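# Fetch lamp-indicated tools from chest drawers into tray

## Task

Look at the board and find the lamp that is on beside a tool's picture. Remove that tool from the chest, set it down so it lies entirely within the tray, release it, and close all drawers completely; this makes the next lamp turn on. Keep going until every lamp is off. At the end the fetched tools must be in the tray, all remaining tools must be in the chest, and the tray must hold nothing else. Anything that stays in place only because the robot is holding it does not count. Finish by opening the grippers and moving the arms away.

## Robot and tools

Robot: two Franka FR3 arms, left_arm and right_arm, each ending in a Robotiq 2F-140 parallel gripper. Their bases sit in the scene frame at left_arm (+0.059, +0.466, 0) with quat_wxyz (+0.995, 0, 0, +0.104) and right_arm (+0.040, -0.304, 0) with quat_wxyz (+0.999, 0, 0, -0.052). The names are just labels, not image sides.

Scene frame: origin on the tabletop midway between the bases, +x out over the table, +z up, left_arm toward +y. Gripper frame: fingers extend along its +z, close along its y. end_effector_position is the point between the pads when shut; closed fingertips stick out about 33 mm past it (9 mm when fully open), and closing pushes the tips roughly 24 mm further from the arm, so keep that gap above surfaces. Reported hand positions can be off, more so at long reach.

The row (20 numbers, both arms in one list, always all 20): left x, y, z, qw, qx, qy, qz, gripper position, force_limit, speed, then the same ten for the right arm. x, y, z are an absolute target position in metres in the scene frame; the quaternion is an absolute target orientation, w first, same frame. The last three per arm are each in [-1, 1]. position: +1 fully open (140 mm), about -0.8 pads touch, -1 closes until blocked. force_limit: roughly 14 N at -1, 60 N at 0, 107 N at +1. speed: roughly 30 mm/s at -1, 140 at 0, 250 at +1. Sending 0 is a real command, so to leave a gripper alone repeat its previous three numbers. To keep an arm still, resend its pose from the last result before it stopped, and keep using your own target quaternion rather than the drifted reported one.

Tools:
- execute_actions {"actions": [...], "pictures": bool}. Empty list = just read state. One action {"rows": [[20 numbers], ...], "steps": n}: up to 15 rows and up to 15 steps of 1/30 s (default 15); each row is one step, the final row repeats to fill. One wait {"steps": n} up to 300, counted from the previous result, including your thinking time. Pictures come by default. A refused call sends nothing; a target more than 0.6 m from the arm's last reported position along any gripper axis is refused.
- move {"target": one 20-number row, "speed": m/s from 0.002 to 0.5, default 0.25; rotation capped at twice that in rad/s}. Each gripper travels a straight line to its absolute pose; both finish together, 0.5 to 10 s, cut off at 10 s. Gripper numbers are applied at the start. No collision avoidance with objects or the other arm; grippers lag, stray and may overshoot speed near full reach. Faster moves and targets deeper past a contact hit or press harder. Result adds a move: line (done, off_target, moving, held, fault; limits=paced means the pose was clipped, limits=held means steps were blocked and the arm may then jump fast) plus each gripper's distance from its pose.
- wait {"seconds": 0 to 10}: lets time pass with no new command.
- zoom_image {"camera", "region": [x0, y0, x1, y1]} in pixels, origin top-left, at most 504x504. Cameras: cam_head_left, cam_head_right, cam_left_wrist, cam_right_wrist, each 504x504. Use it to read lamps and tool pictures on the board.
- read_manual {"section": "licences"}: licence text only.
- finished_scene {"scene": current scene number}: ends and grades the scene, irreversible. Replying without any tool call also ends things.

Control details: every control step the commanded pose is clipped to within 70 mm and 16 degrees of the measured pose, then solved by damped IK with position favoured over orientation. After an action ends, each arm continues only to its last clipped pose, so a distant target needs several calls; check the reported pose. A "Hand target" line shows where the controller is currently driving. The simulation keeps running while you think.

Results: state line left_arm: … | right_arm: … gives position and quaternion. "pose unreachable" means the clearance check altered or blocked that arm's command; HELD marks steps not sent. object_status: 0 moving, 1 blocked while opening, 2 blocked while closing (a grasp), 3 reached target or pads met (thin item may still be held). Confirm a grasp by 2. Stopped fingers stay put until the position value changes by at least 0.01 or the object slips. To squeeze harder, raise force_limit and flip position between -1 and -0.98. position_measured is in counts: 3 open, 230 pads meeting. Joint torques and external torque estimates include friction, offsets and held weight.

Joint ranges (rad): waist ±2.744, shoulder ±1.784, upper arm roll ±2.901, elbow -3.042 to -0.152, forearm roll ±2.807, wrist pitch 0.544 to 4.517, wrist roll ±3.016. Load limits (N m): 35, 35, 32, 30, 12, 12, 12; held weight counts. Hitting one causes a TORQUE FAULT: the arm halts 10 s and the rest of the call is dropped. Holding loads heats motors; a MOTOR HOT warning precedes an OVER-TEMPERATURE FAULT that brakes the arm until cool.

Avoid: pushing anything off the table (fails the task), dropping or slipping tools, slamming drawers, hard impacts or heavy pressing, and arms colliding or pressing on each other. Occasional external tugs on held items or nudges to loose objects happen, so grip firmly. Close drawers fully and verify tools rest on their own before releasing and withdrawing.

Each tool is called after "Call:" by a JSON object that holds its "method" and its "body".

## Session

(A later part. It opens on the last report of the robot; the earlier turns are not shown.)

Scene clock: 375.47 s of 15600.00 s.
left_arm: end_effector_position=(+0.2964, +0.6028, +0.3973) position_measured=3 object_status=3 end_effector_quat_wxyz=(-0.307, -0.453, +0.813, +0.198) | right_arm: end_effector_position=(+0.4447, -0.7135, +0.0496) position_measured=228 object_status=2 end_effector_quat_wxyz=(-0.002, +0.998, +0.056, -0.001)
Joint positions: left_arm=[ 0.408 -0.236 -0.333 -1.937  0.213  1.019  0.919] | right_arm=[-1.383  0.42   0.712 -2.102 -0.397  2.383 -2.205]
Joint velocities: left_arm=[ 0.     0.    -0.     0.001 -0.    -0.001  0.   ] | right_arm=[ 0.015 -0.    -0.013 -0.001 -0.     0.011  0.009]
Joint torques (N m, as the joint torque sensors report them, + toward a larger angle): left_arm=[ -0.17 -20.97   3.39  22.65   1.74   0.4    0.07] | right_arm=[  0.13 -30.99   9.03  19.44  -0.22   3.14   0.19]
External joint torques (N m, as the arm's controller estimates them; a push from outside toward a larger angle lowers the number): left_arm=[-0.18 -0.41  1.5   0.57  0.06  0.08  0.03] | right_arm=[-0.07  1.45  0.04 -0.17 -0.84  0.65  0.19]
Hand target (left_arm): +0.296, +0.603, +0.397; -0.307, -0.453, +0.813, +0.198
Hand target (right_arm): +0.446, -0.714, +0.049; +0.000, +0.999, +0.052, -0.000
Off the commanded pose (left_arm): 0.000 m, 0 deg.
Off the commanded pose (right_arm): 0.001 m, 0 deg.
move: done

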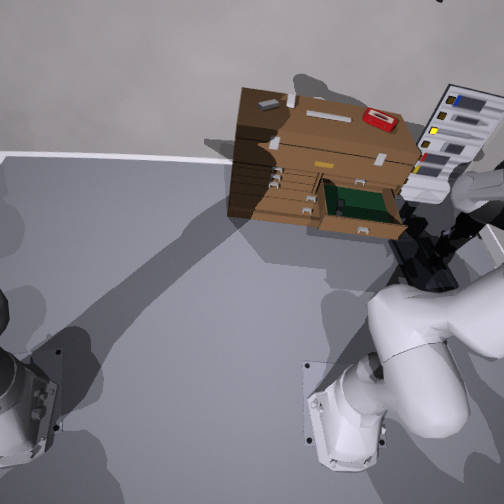

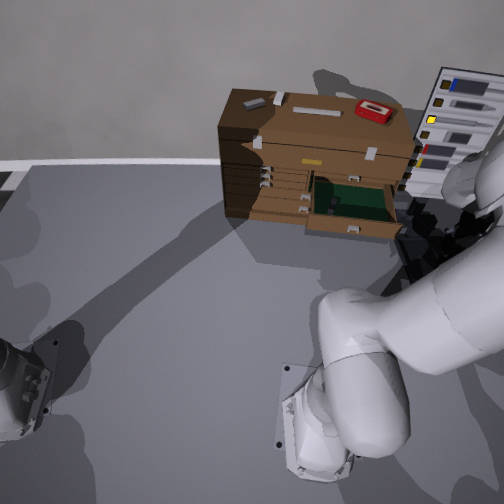

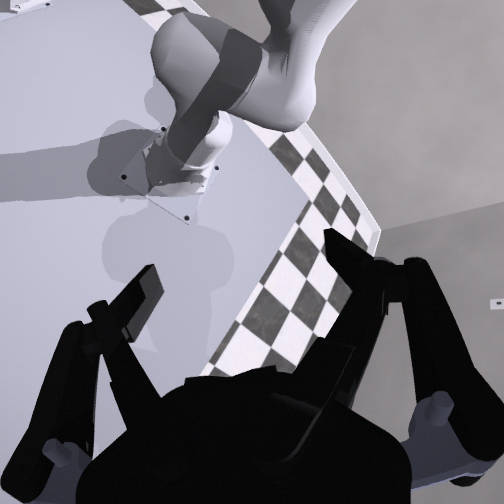

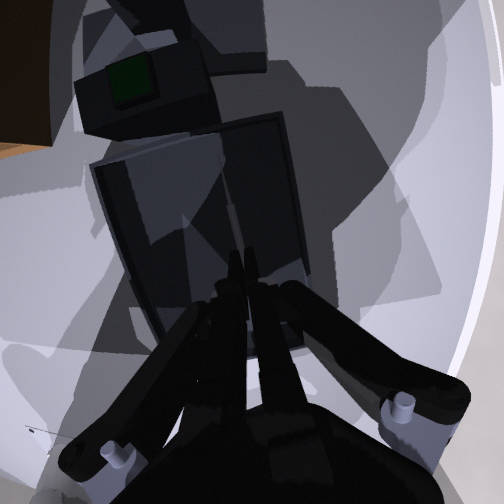

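Call:
{"method": "move", "body": {"target": [0.2964,0.6028,0.3973,-0.307,-0.453,0.813,0.198,1,0,0,0.440,-0.714,0.045,0,0.9986,0.052,0,-1,0,-0.6], "speed": 0.015}}

Call:
{"method": "move", "body": {"target": [0.2964,0.6028,0.3973,-0.307,-0.453,0.813,0.198,1,0,0,0.440,-0.714,0.046,0,0.9986,0.052,0,-0.55,0,-0.6], "speed": 0.015}}

Call:
{"method": "move", "body": {"target": [0.2964,0.6028,0.3973,-0.307,-0.453,0.813,0.198,1,0,0,0.43,-0.70,0.12,0,0.9986,0.052,0,-0.55,0,-0.6], "speed": 0.15}}

Call:
{"method": "move", "body": {"target": [0.2964,0.6028,0.3973,-0.307,-0.453,0.813,0.198,1,0,0,0.36,-0.56,0.20,0.005,0.994,-0.061,0.087,-0.25,0,0], "speed": 0.2}}

Call:
{"method": "move", "body": {"target": [0.2964,0.6028,0.3973,-0.307,-0.453,0.813,0.198,1,0,0,0.385,-0.389,0.191,0.005,0.994,-0.061,0.087,-0.25,0,0], "speed": 0.2}}

Scene clock: 397.53 s of 15600.00 s.
left_arm: end_effector_position=(+0.2964, +0.6028, +0.3973) position_measured=3 object_status=3 end_effector_quat_wxyz=(-0.307, -0.453, +0.813, +0.198) | right_arm: end_effector_position=(+0.4401, -0.7114, +0.0442) position_measured=228 object_status=2 end_effector_quat_wxyz=(-0.003, +0.999, +0.053, -0.001)
Joint positions: left_arm=[ 0.408 -0.236 -0.333 -1.937  0.213  1.019  0.919] | right_arm=[-1.385  0.418  0.707 -2.119 -0.397  2.398 -2.202]
Joint velocities: left_arm=[-0.001 -0.    -0.001 -0.001  0.     0.     0.   ] | right_arm=[ 0.001 -0.003 -0.003 -0.002 -0.001  0.01  -0.001]
Joint torques (N m, as the joint torque sensors report them, + toward a larger angle): left_arm=[ -0.21 -20.98   2.98  22.7    1.78   0.31   0.07] | right_arm=[ -0.91 -32.23   8.55  18.95  -0.15   3.11  -0.1 ]
External joint torques (N m, as the arm's controller estimates them; a push from outside toward a larger angle lowers the number): left_arm=[-0.19 -0.42  1.13  0.65  0.1   0.    0.02] | right_arm=[-0.81  0.05 -0.06 -0.59 -0.76  0.62 -0.1 ]
Hand target (left_arm): +0.296, +0.603, +0.397; -0.307, -0.453, +0.813, +0.198
Hand target (right_arm): +0.440, -0.714, +0.045; -0.000, +0.999, +0.052, +0.000
Off the commanded pose (left_arm): 0.000 m, 0 deg.
Off the commanded pose (right_arm): 0.003 m, 0 deg.
After step 90, 18.37 s passed at rest.
move: done

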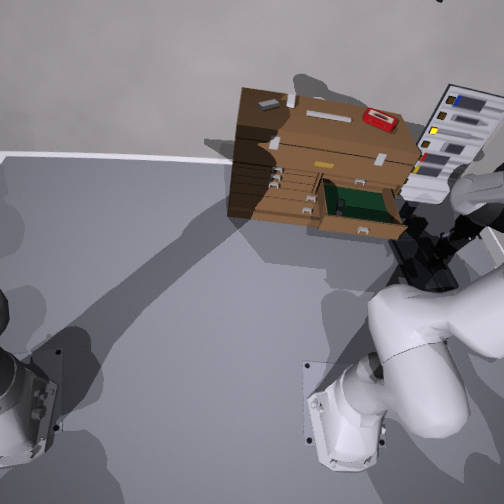

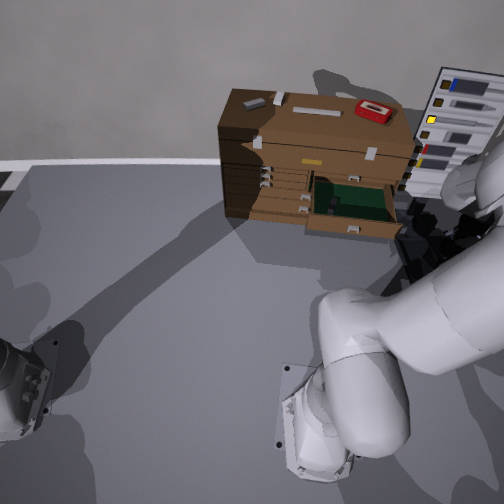

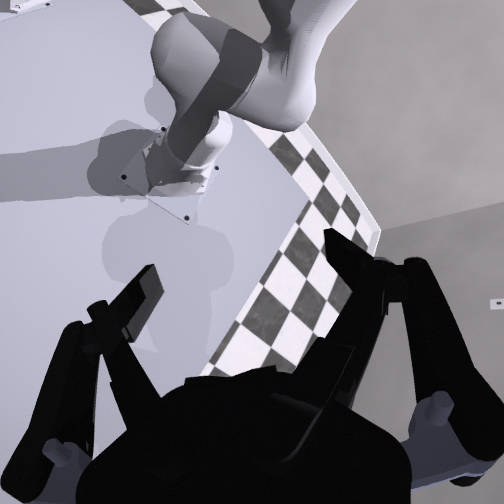

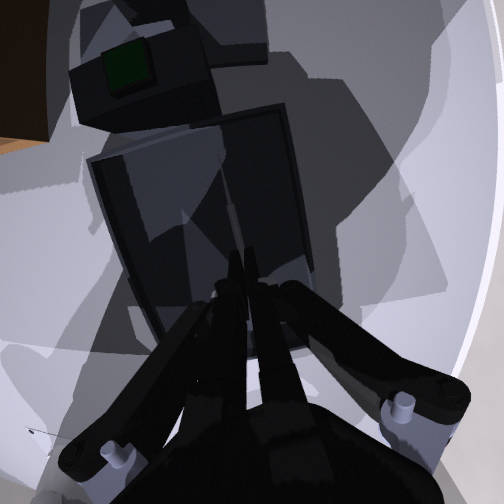

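Scene clock: 398.23 s of 15600.00 s.
left_arm: end_effector_position=(+0.2964, +0.6028, +0.3973) position_measured=3 object_status=3 end_effector_quat_wxyz=(-0.307, -0.453, +0.813, +0.198) | right_arm: end_effector_position=(+0.4401, -0.7121, +0.0453) position_measured=199 object_status=3 end_effector_quat_wxyz=(-0.002, +0.999, +0.053, -0.001)
Joint positions: left_arm=[ 0.408 -0.236 -0.333 -1.937  0.213  1.019  0.919] | right_arm=[-1.386  0.416  0.707 -2.119 -0.397  2.398 -2.202]
Joint velocities: left_arm=[-0.001  0.    -0.001 -0.    -0.    -0.     0.   ] | right_arm=[ 0.    -0.001  0.001  0.001 -0.002  0.001 -0.001]
Joint torques (N m, as the joint torque sensors report them, + toward a larger angle): left_arm=[ -0.1  -21.29   2.61  22.56   1.8    0.33   0.13] | right_arm=[ -1.15 -32.42   8.86  19.54   0.22   3.07  -0.18]
External joint torques (N m, as the arm's controller estimates them; a push from outside toward a larger angle lowers the number): left_arm=[-0.09 -0.62  0.73  0.45  0.11  0.01  0.09] | right_arm=[-1.11 -0.25  0.29  0.05 -0.39  0.59 -0.18]
Hand target (left_arm): +0.296, +0.603, +0.397; -0.307, -0.453, +0.813, +0.198
Hand target (right_arm): +0.440, -0.714, +0.046; -0.000, +0.999, +0.052, -0.000
Off the commanded pose (left_arm): 0.000 m, 0 deg.
Off the commanded pose (right_arm): 0.002 m, 0 deg.
move: done

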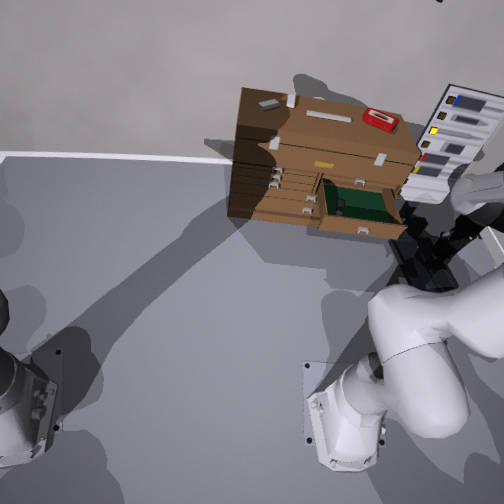

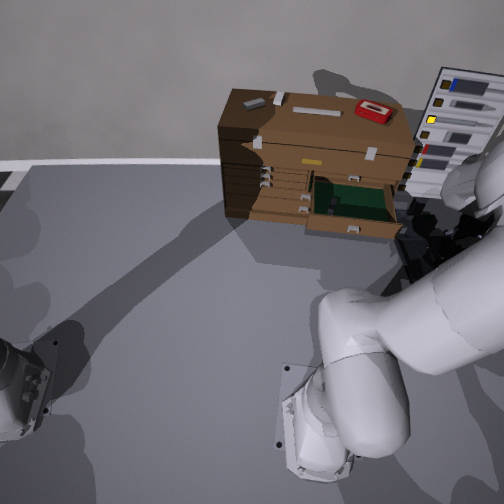

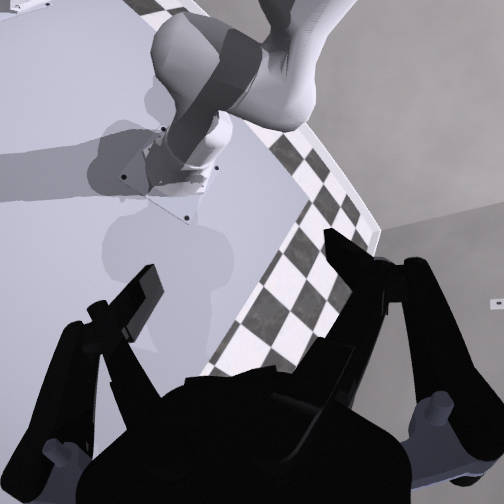

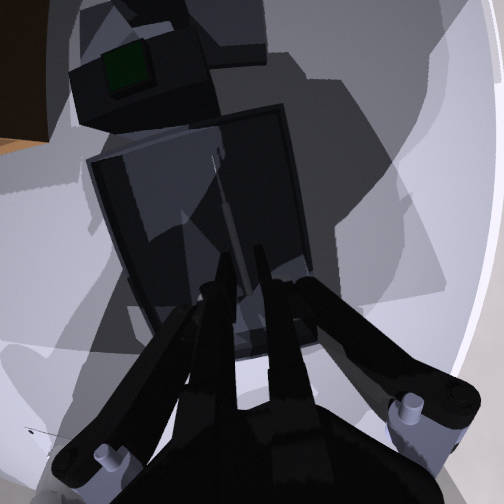

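Scene clock: 399.33 s of 15600.00 s.
left_arm: end_effector_position=(+0.2964, +0.6028, +0.3973) position_measured=3 object_status=3 end_effector_quat_wxyz=(-0.307, -0.453, +0.813, +0.198) | right_arm: end_effector_position=(+0.4320, -0.7018, +0.1212) position_measured=199 object_status=3 end_effector_quat_wxyz=(+0.003, +0.999, +0.044, +0.002)
Joint positions: left_arm=[ 0.408 -0.236 -0.333 -1.937  0.213  1.019  0.919] | right_arm=[-1.51   0.217  0.842 -2.151 -0.216  2.291 -2.301]
Joint velocities: left_arm=[-0.001  0.001  0.     0.003 -0.     0.     0.002] | right_arm=[-0.013  0.001  0.014  0.001 -0.    -0.012 -0.031]
Joint torques (N m, as the joint torque sensors report them, + toward a larger angle): left_arm=[ -0.11 -21.05   2.43  22.94   1.72   0.32   0.11] | right_arm=[ -1.81 -25.34   7.51  21.31   1.33   1.72  -0.58]
External joint torques (N m, as the arm's controller estimates them; a push from outside toward a larger angle lowers the number): left_arm=[-0.05 -0.44  0.62  0.81  0.04 -0.01  0.07] | right_arm=[-1.81 -0.11  2.37 -0.48  0.64 -0.79 -0.58]
Hand target (left_arm): +0.296, +0.603, +0.397; -0.307, -0.453, +0.813, +0.198
Hand target (right_arm): +0.431, -0.700, +0.121; -0.001, +0.999, +0.051, +0.000
Off the commanded pose (left_arm): 0.000 m, 0 deg.
Off the commanded pose (right_arm): 0.003 m, 1 deg.
move: done

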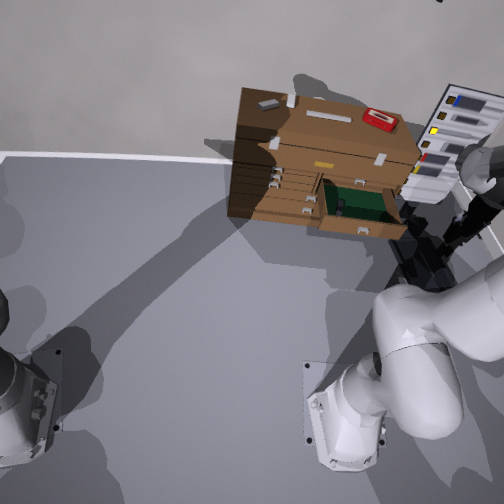

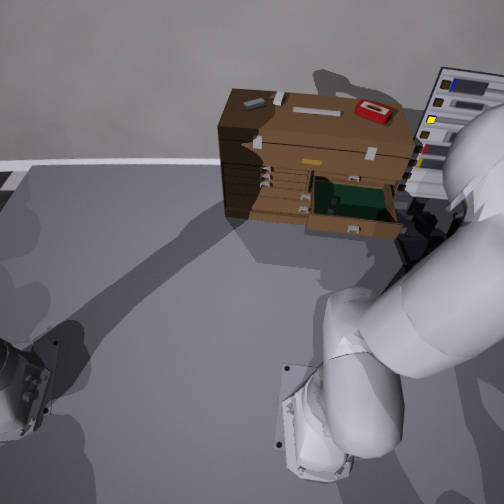

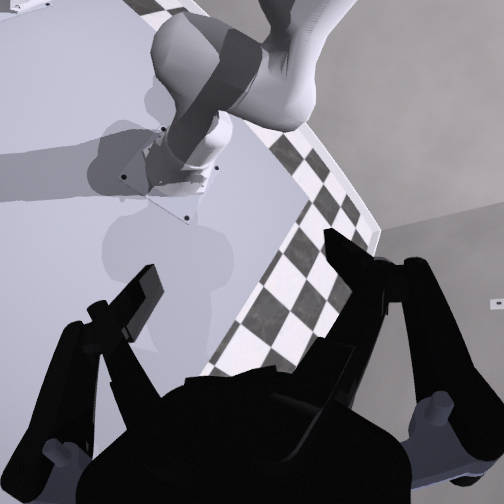

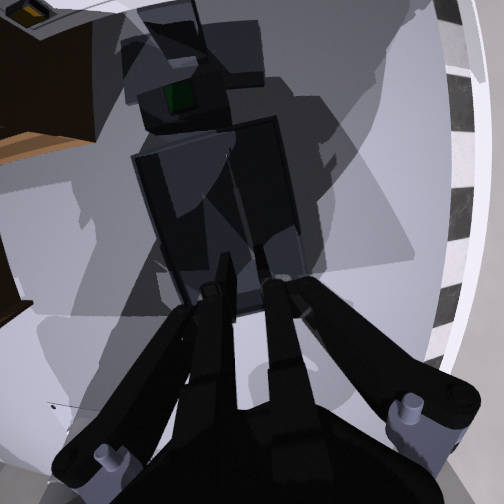

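Scene clock: 400.87 s of 15600.00 s.
left_arm: end_effector_position=(+0.2964, +0.6028, +0.3973) position_measured=3 object_status=3 end_effector_quat_wxyz=(-0.307, -0.453, +0.813, +0.198) | right_arm: end_effector_position=(+0.3661, -0.5579, +0.2022) position_measured=160 object_status=3 end_effector_quat_wxyz=(+0.004, +0.994, -0.067, +0.092)
Joint positions: left_arm=[ 0.408 -0.236 -0.333 -1.937  0.213  1.019  0.919] | right_arm=[-1.227 -0.621  0.586 -2.657  0.558  2.193 -2.565]
Joint velocities: left_arm=[ 0.001 -0.001  0.001 -0.001 -0.     0.    -0.   ] | right_arm=[ 0.017  0.001 -0.014 -0.002 -0.001 -0.001 -0.012]
Joint torques (N m, as the joint torque sensors report them, + toward a larger angle): left_arm=[  0.17 -21.04   2.9   23.05   1.78   0.35   0.03] | right_arm=[ 0.27 -7.65 -8.54 21.87  0.47  1.97 -0.47]
External joint torques (N m, as the arm's controller estimates them; a push from outside toward a larger angle lowers the number): left_arm=[ 0.16 -0.38  1.01  0.95  0.1   0.03 -0.01] | right_arm=[ 0.29 -0.58 -0.2  -0.88 -0.38 -0.7  -0.48]
Hand target (left_arm): +0.296, +0.603, +0.397; -0.307, -0.453, +0.813, +0.198
Hand target (right_arm): +0.365, -0.556, +0.201; +0.002, +0.994, -0.061, +0.091
Off the commanded pose (left_arm): 0.000 m, 0 deg.
Off the commanded pose (right_arm): 0.007 m, 1 deg.
move: off_target (right_arm)

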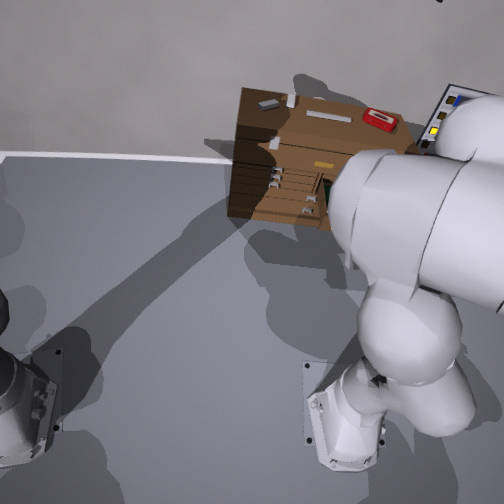

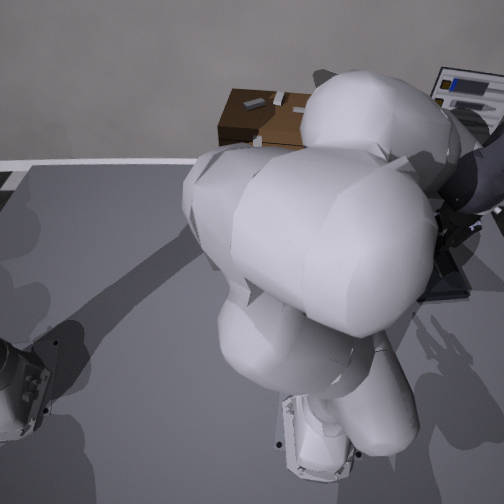

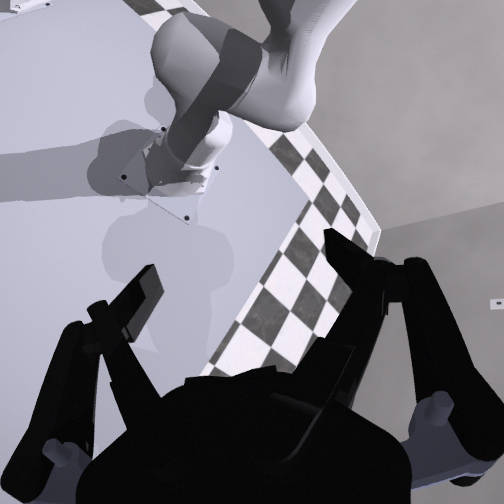

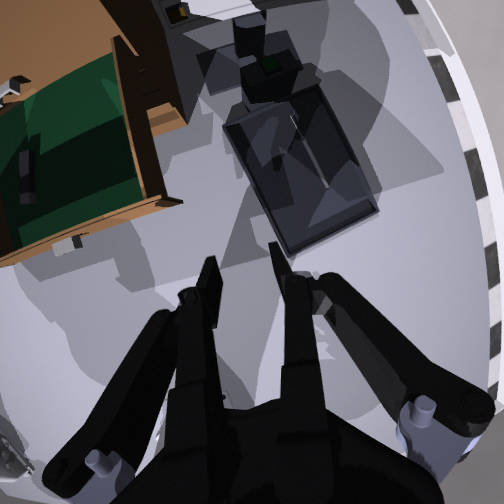

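Scene clock: 402.50 s of 15600.00 s.
left_arm: end_effector_position=(+0.2964, +0.6028, +0.3973) position_measured=3 object_status=3 end_effector_quat_wxyz=(-0.307, -0.453, +0.813, +0.198) | right_arm: end_effector_position=(+0.3887, -0.3914, +0.1925) position_measured=160 object_status=3 end_effector_quat_wxyz=(+0.009, +0.995, -0.052, +0.087)
Joint positions: left_arm=[ 0.408 -0.236 -0.333 -1.937  0.213  1.019  0.919] | right_arm=[-0.934 -0.985  0.76  -2.81   0.771  2.042 -2.311]
Joint velocities: left_arm=[-0.001  0.    -0.     0.    -0.    -0.    -0.001] | right_arm=[-0.001 -0.001  0.001 -0.     0.003 -0.006  0.028]
Joint torques (N m, as the joint torque sensors report them, + toward a larger angle): left_arm=[ -0.07 -21.4    2.71  23.33   1.8    0.39   0.06] | right_arm=[ -1.27   0.61 -11.7   19.9    1.57   2.02   0.26]
External joint torques (N m, as the arm's controller estimates them; a push from outside toward a larger angle lowers the number): left_arm=[ 0.   -0.9   0.92  1.29  0.13  0.07  0.02] | right_arm=[-1.24 -2.42  1.29 -0.34  0.61 -0.76  0.25]
Hand target (left_arm): +0.296, +0.603, +0.397; -0.307, -0.453, +0.813, +0.198
Hand target (right_arm): +0.388, -0.390, +0.192; +0.006, +0.994, -0.061, +0.086
Off the commanded pose (left_arm): 0.000 m, 0 deg.
Off the commanded pose (right_arm): 0.005 m, 1 deg.
move: off_target (right_arm)

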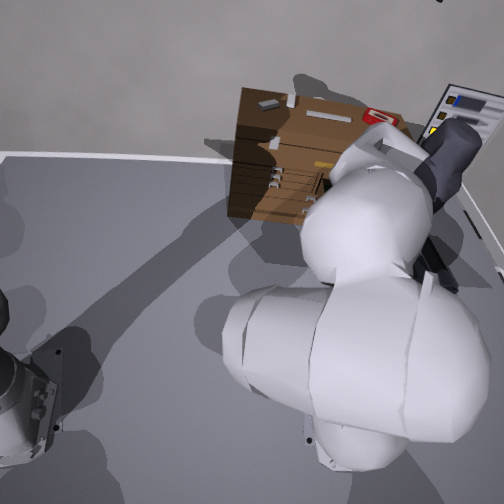

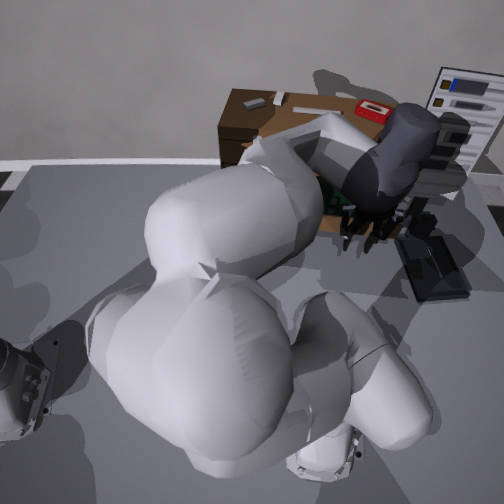

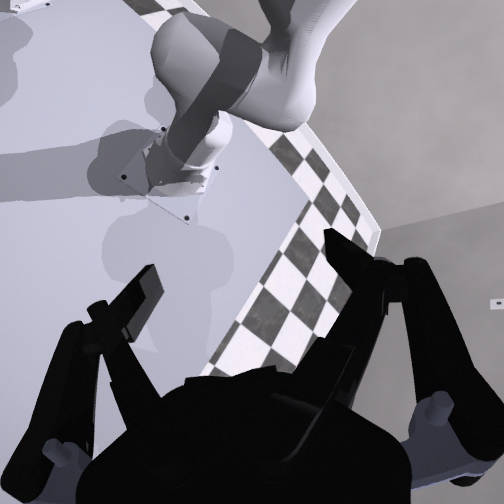

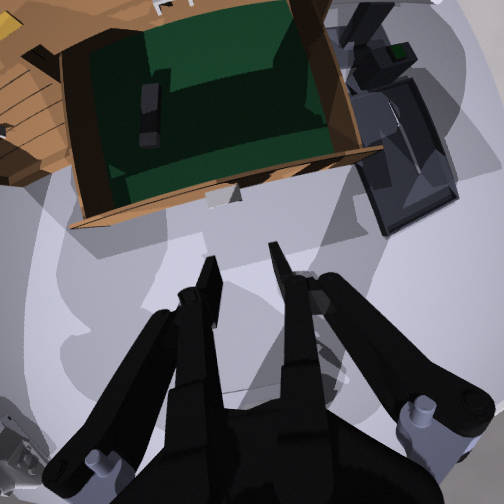

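Call:
{"method": "move", "body": {"target": [0.2964,0.6028,0.3973,-0.307,-0.453,0.813,0.198,1,0,0,0.52,-0.404,0.189,0.005,0.994,-0.061,0.087,-0.25,0,0], "speed": 0.08}}

Call:
{"method": "move", "body": {"target": [0.2964,0.6028,0.3973,-0.307,-0.453,0.813,0.198,1,0,0,0.505,-0.403,0.187,0.005,0.966,-0.03,0.259,-0.25,0,0], "speed": 0.15}}

Call:
{"method": "move", "body": {"target": [0.2964,0.6028,0.3973,-0.307,-0.453,0.813,0.198,1,0,0,0.593,-0.413,0.186,0.005,0.966,-0.03,0.259,-0.25,0,0], "speed": 0.06}}

Call:
{"method": "move", "body": {"target": [0.2964,0.6028,0.3973,-0.307,-0.453,0.813,0.198,1,0,0,0.50,-0.33,0.16,0.005,0.966,-0.03,0.259,-0.25,0,0], "speed": 0.15}}

Scene clock: 419.03 s of 15600.00 s.
left_arm: end_effector_position=(+0.2964, +0.6028, +0.3973) position_measured=3 object_status=3 end_effector_quat_wxyz=(-0.307, -0.453, +0.813, +0.198) | right_arm: end_effector_position=(+0.5173, -0.4058, +0.1882) position_measured=160 object_status=3 end_effector_quat_wxyz=(+0.005, +0.995, -0.054, +0.084)
Joint positions: left_arm=[ 0.408 -0.236 -0.333 -1.937  0.213  1.019  0.919] | right_arm=[-1.311 -0.645  1.129 -2.453  0.771  2.178 -2.238]
Joint velocities: left_arm=[ 0.     0.001  0.001  0.     0.001 -0.     0.001] | right_arm=[-0.015 -0.004  0.015  0.005  0.001 -0.     0.009]
Joint torques (N m, as the joint torque sensors report them, + toward a larger angle): left_arm=[ -0.31 -21.13   2.76  22.82   1.75   0.36   0.03] | right_arm=[ -2.71   0.37 -14.7   20.94   1.59   3.48   0.25]
External joint torques (N m, as the arm's controller estimates them; a push from outside toward a larger angle lowers the number): left_arm=[-0.31 -0.54  0.89  0.73  0.06  0.05 -0.01] | right_arm=[-2.76 -2.44  0.87  0.78  0.73  0.7   0.25]
Hand target (left_arm): +0.296, +0.603, +0.397; -0.307, -0.453, +0.813, +0.198
Hand target (right_arm): +0.520, -0.408, +0.190; +0.007, +0.994, -0.061, +0.087
Off the commanded pose (left_arm): 0.000 m, 0 deg.
Off the commanded pose (right_arm): 0.003 m, 1 deg.
After step 90, 11.50 s passed at rest.
move: done

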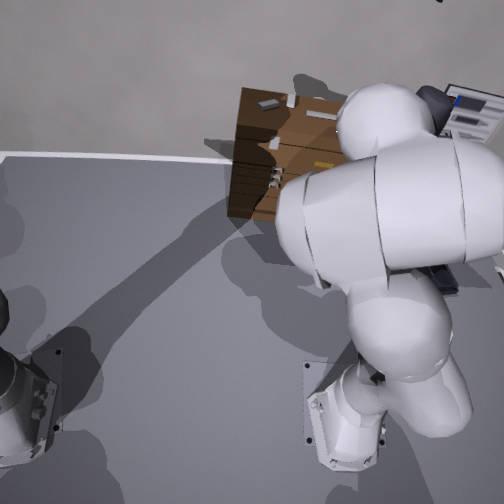

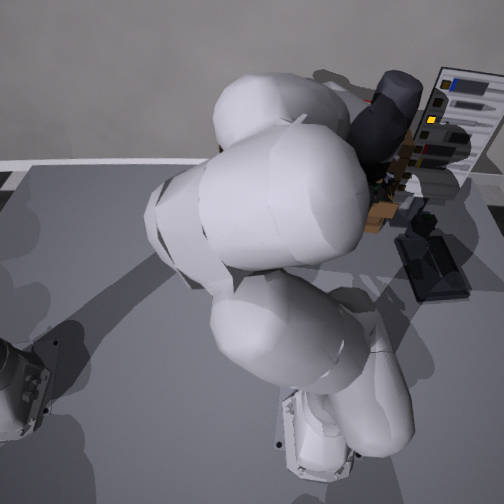

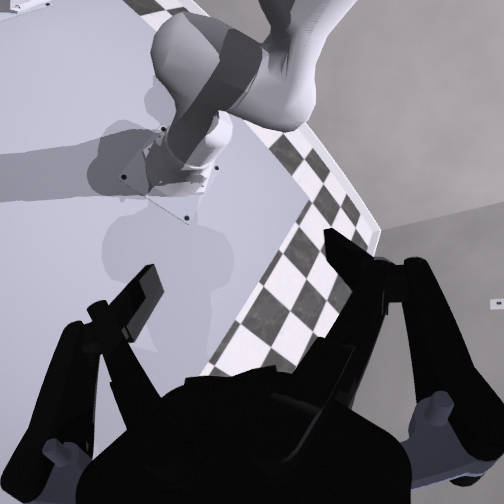

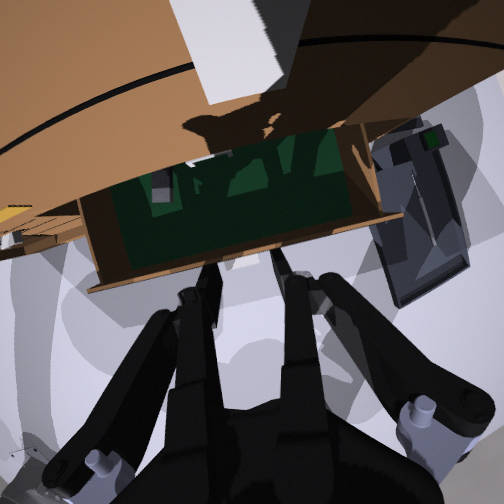

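Scene clock: 421.10 s of 15600.00 s.
left_arm: end_effector_position=(+0.2964, +0.6028, +0.3973) position_measured=3 object_status=3 end_effector_quat_wxyz=(-0.307, -0.453, +0.813, +0.198) | right_arm: end_effector_position=(+0.5076, -0.3991, +0.1855) position_measured=160 object_status=3 end_effector_quat_wxyz=(+0.002, +0.965, -0.034, +0.259)
Joint positions: left_arm=[ 0.408 -0.236 -0.333 -1.937  0.213  1.019  0.919] | right_arm=[-0.905 -0.685  0.879 -2.786  1.21   2.559 -2.594]
Joint velocities: left_arm=[-0.001  0.    -0.001  0.001  0.     0.    -0.001] | right_arm=[ 0.004  0.004 -0.005 -0.001  0.002  0.009 -0.034]
Joint torques (N m, as the joint torque sensors report them, + toward a larger angle): left_arm=[ -0.39 -21.58   2.87  22.93   1.79   0.33   0.1 ] | right_arm=[  0.98  -2.12 -11.34  19.07   0.95   3.32  -0.48]
External joint torques (N m, as the arm's controller estimates them; a push from outside toward a larger angle lowers the number): left_arm=[-0.31 -0.98  1.08  0.85  0.12  0.01  0.06] | right_arm=[ 1.03  0.56 -0.36 -0.84  0.66  0.57 -0.49]
Hand target (left_arm): +0.296, +0.603, +0.397; -0.307, -0.453, +0.813, +0.198
Hand target (right_arm): +0.508, -0.400, +0.186; +0.005, +0.965, -0.028, +0.260
Off the commanded pose (left_arm): 0.000 m, 0 deg.
Off the commanded pose (right_arm): 0.005 m, 1 deg.
move: off_target (right_arm)

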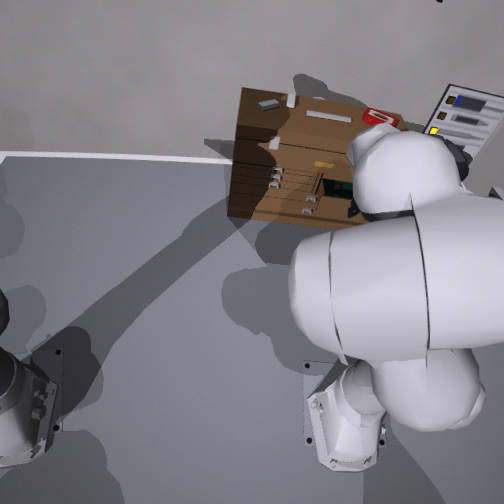

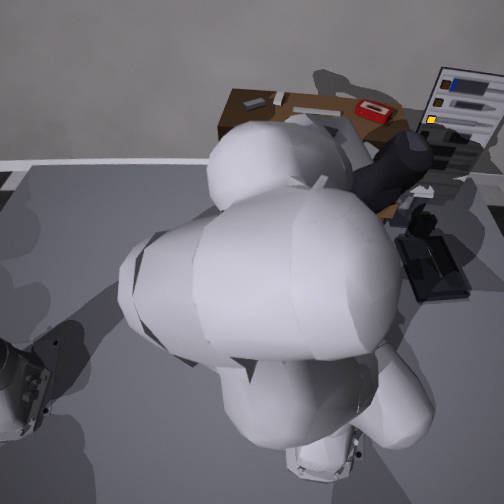

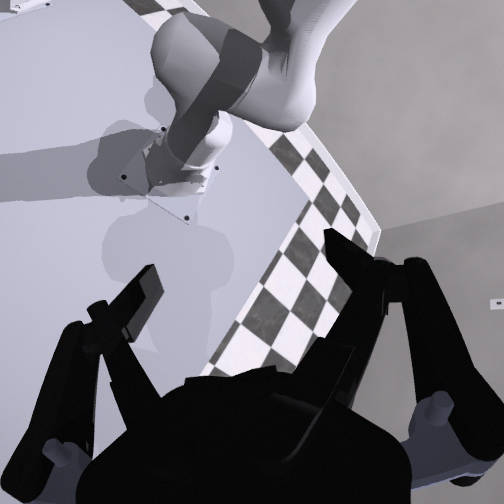

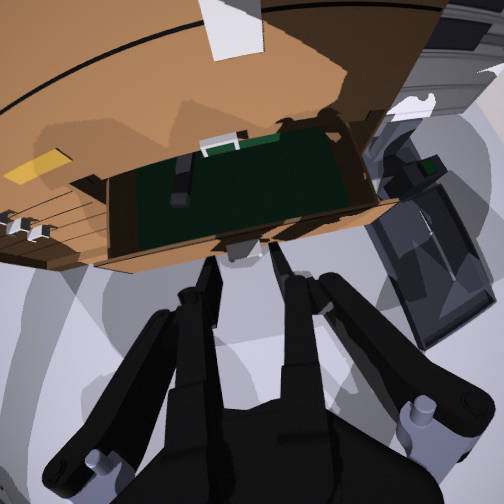

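Scene clock: 422.87 s of 15600.00 s.
left_arm: end_effector_position=(+0.2964, +0.6028, +0.3973) position_measured=3 object_status=3 end_effector_quat_wxyz=(-0.307, -0.453, +0.813, +0.198) | right_arm: end_effector_position=(+0.5907, -0.4099, +0.1836) position_measured=160 object_status=3 end_effector_quat_wxyz=(+0.002, +0.967, -0.023, +0.256)
Joint positions: left_arm=[ 0.408 -0.236 -0.333 -1.937  0.213  1.019  0.919] | right_arm=[-1.209 -0.436  1.155 -2.541  1.116  2.667 -2.558]
Joint velocities: left_arm=[-0.    -0.    -0.    -0.     0.001 -0.    -0.   ] | right_arm=[-0.024 -0.017  0.031  0.004 -0.001  0.     0.017]
Joint torques (N m, as the joint torque sensors report them, + toward a larger angle): left_arm=[ -0.57 -21.38   2.81  22.64   1.76   0.37   0.07] | right_arm=[ -3.8   -2.82 -10.5   21.71  -0.31   4.11  -0.01]
External joint torques (N m, as the arm's controller estimates them; a push from outside toward a larger angle lowers the number): left_arm=[-0.52 -0.65  0.97  0.47  0.08  0.04  0.03] | right_arm=[-3.82 -0.05  0.01  1.12 -0.42  1.31 -0.02]
Hand target (left_arm): +0.296, +0.603, +0.397; -0.307, -0.453, +0.813, +0.198
Hand target (right_arm): +0.593, -0.415, +0.186; +0.006, +0.965, -0.030, +0.259
Off the commanded pose (left_arm): 0.000 m, 0 deg.
Off the commanded pose (right_arm): 0.005 m, 1 deg.
move: off_target (right_arm)

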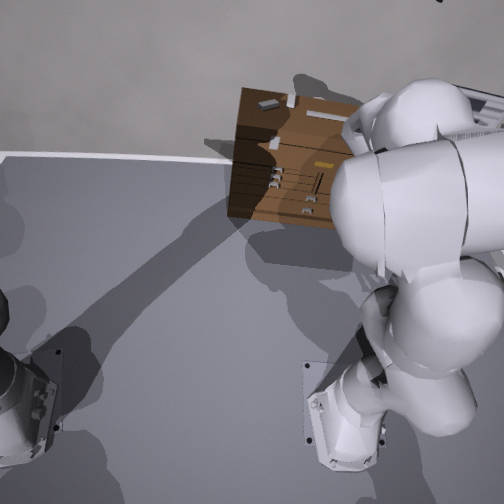

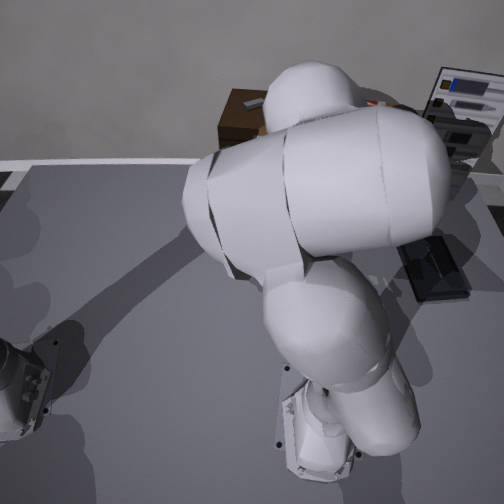

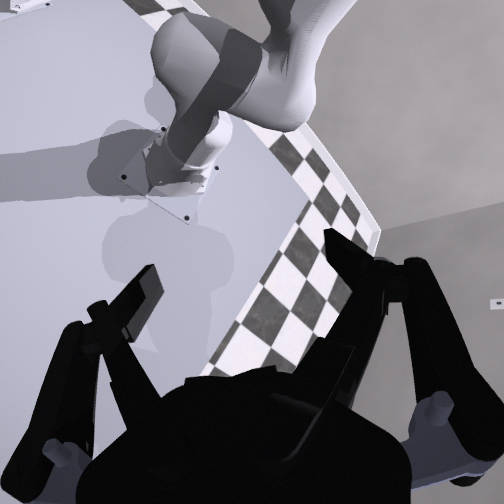

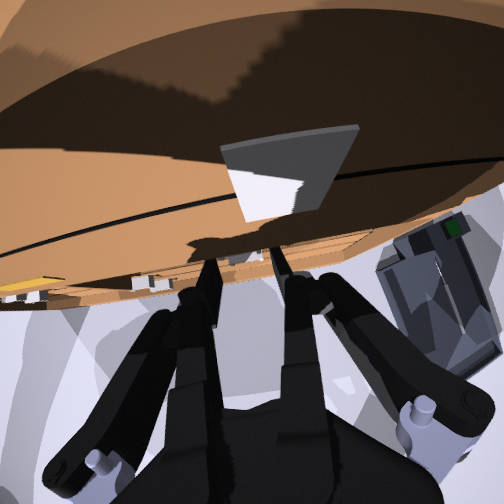

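Scene clock: 424.30 s of 15600.00 s.
left_arm: end_effector_position=(+0.2964, +0.6028, +0.3973) position_measured=3 object_status=3 end_effector_quat_wxyz=(-0.307, -0.453, +0.813, +0.198) | right_arm: end_effector_position=(+0.5023, -0.3287, +0.1604) position_measured=160 object_status=3 end_effector_quat_wxyz=(+0.009, +0.966, -0.021, +0.259)
Joint positions: left_arm=[ 0.408 -0.236 -0.333 -1.937  0.213  1.019  0.919] | right_arm=[-0.785 -0.749  1.037 -2.841  1.333  2.621 -2.489]
Joint velocities: left_arm=[ 0.001  0.001 -0.     0.001  0.     0.001  0.001] | right_arm=[ 0.    -0.    -0.001 -0.    -0.001 -0.003  0.032]
Joint torques (N m, as the joint torque sensors report them, + toward a larger angle): left_arm=[  0.08 -21.55   2.57  23.04   1.78   0.41  -0.03] | right_arm=[  0.7   -1.21 -12.64  16.77   0.79   2.24   0.18]
External joint torques (N m, as the arm's controller estimates them; a push from outside toward a larger angle lowers the number): left_arm=[ 0.06 -0.96  0.68  0.93  0.09  0.08 -0.07] | right_arm=[ 0.73 -1.66 -0.2  -0.8   0.54 -0.66  0.17]
Hand target (left_arm): +0.296, +0.603, +0.397; -0.307, -0.453, +0.813, +0.198
Hand target (right_arm): +0.502, -0.327, +0.160; +0.004, +0.965, -0.030, +0.259
Off the commanded pose (left_arm): 0.000 m, 0 deg.
Off the commanded pose (right_arm): 0.003 m, 1 deg.
move: done

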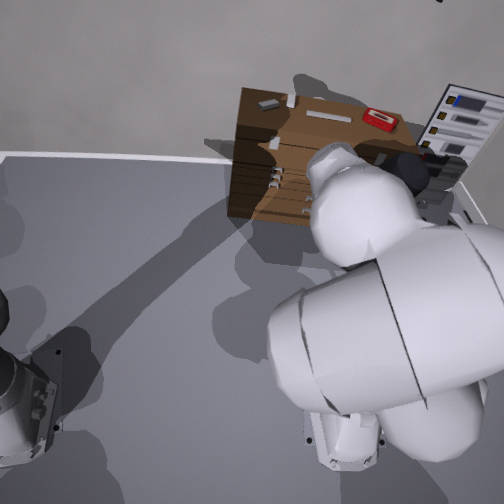

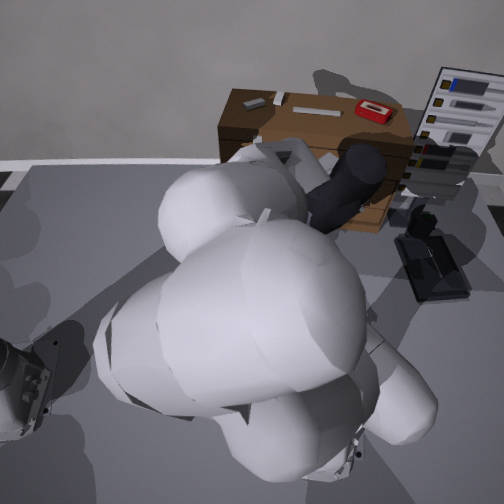

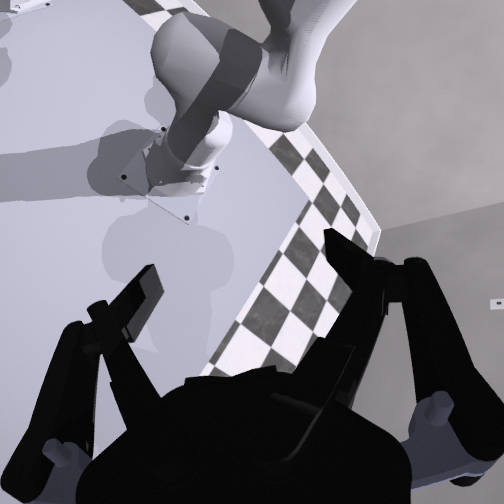

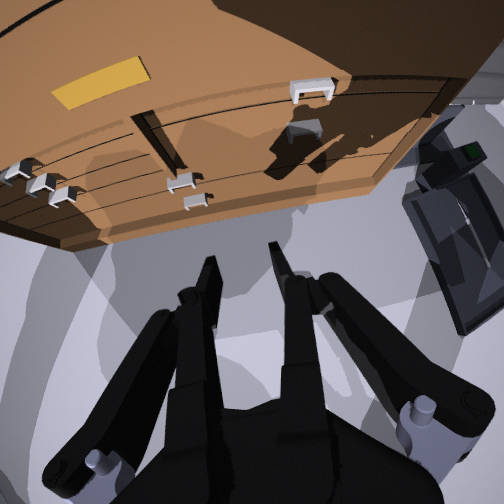

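Call:
{"method": "execute_actions", "body": {"actions": []}}

Call:
{"method": "zoom_image", "body": {"camera": "cam_head_right", "region": [380,60,504,220]}}

Scene clock: 429.70 s of 15600.00 s.
left_arm: end_effector_position=(+0.2964, +0.6028, +0.3973) position_measured=3 object_status=3 end_effector_quat_wxyz=(-0.307, -0.453, +0.813, +0.198) | right_arm: end_effector_position=(+0.5021, -0.3285, +0.1602) position_measured=160 object_status=3 end_effector_quat_wxyz=(+0.007, +0.966, -0.026, +0.259)
Joint positions: left_arm=[ 0.408 -0.236 -0.333 -1.937  0.213  1.019  0.919] | right_arm=[-0.785 -0.749  1.037 -2.841  1.333  2.62  -2.479]
Joint velocities: left_arm=[ 0.     0.002  0.     0.001 -0.002  0.     0.001] | right_arm=[ 0.     0.002  0.001 -0.002 -0.     0.     0.   ]
Joint torques (N m, as the joint torque sensors report them, + toward a larger angle): left_arm=[  0.58 -21.14   3.25  22.45   1.84   0.32   0.1 ] | right_arm=[  0.51  -1.11 -12.83  16.79   0.75   2.19   0.23]
External joint torques (N m, as the arm's controller estimates them; a push from outside toward a larger angle lowers the number): left_arm=[ 0.58 -0.63  1.38  0.35  0.17 -0.02  0.06] | right_arm=[ 0.47 -1.56 -0.42 -0.82  0.51 -0.71  0.21]
Hand target (left_arm): +0.296, +0.603, +0.397; -0.307, -0.453, +0.813, +0.198
Hand target (right_arm): +0.502, -0.327, +0.160; +0.004, +0.965, -0.030, +0.259
Off the commanded pose (left_arm): 0.000 m, 0 deg.
Off the commanded pose (right_arm): 0.003 m, 1 deg.
Steps of this call (steps 1 to 90: nothing new was sent; then 2.40 s passed at rest). Readings (end_effector_position | what the end effector reports):
1: left_arm (+0.2964, +0.6028, +0.3973) | right_arm (+0.5023, -0.3286, +0.1603) | left_arm position_measured=3 object_status=3 | right_arm position_measured=160 object_status=3
2: left_arm (+0.2964, +0.6028, +0.3973) | right_arm (+0.5023, -0.3286, +0.1603) | left_arm position_measured=3 object_status=3 | right_arm position_measured=160 object_status=3
4: left_arm (+0.2964, +0.6028, +0.3973) | right_arm (+0.5023, -0.3286, +0.1603) | left_arm position_measured=3 object_status=3 | right_arm position_measured=160 object_status=3
8: left_arm (+0.2964, +0.6028, +0.3973) | right_arm (+0.5022, -0.3285, +0.1603) | left_arm position_measured=3 object_status=3 | right_arm position_measured=160 object_status=3
90: the state above

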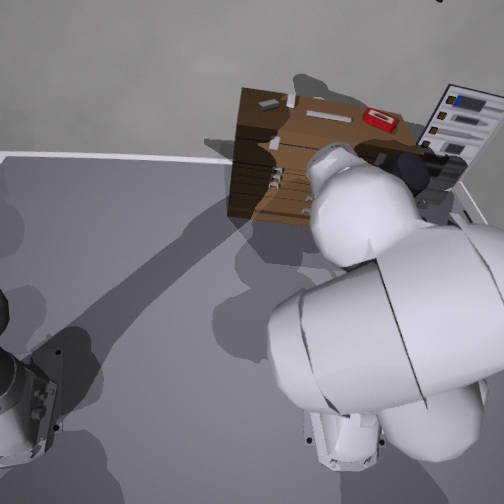

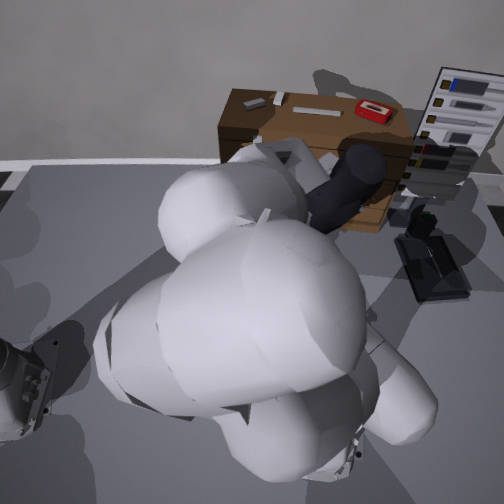

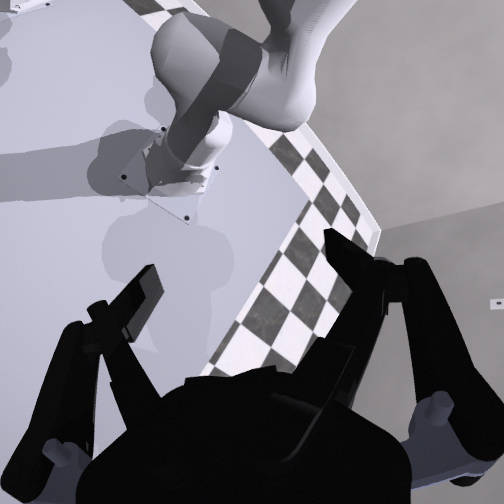

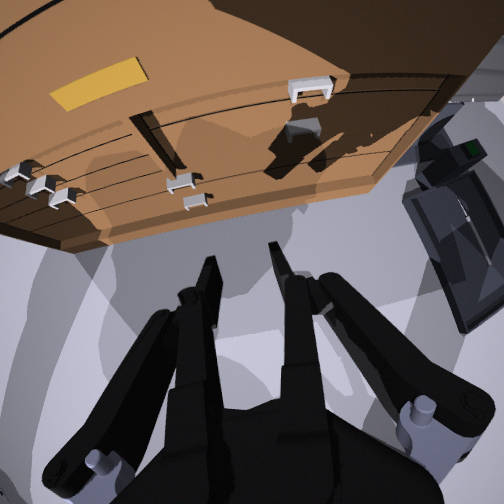

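Region (380, 60, 504, 220) of cam_head_right's 504x504 image, scaled by 3.150, with more detail than that image has; it fills the left 391 columns of this view, and the rest is white.

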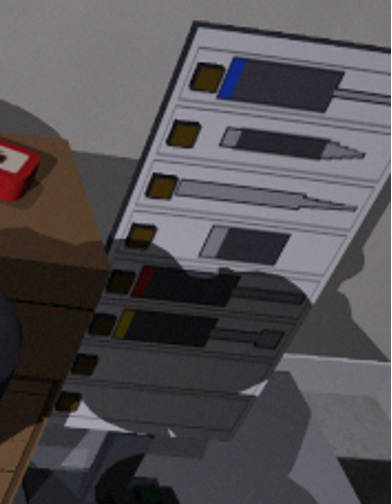

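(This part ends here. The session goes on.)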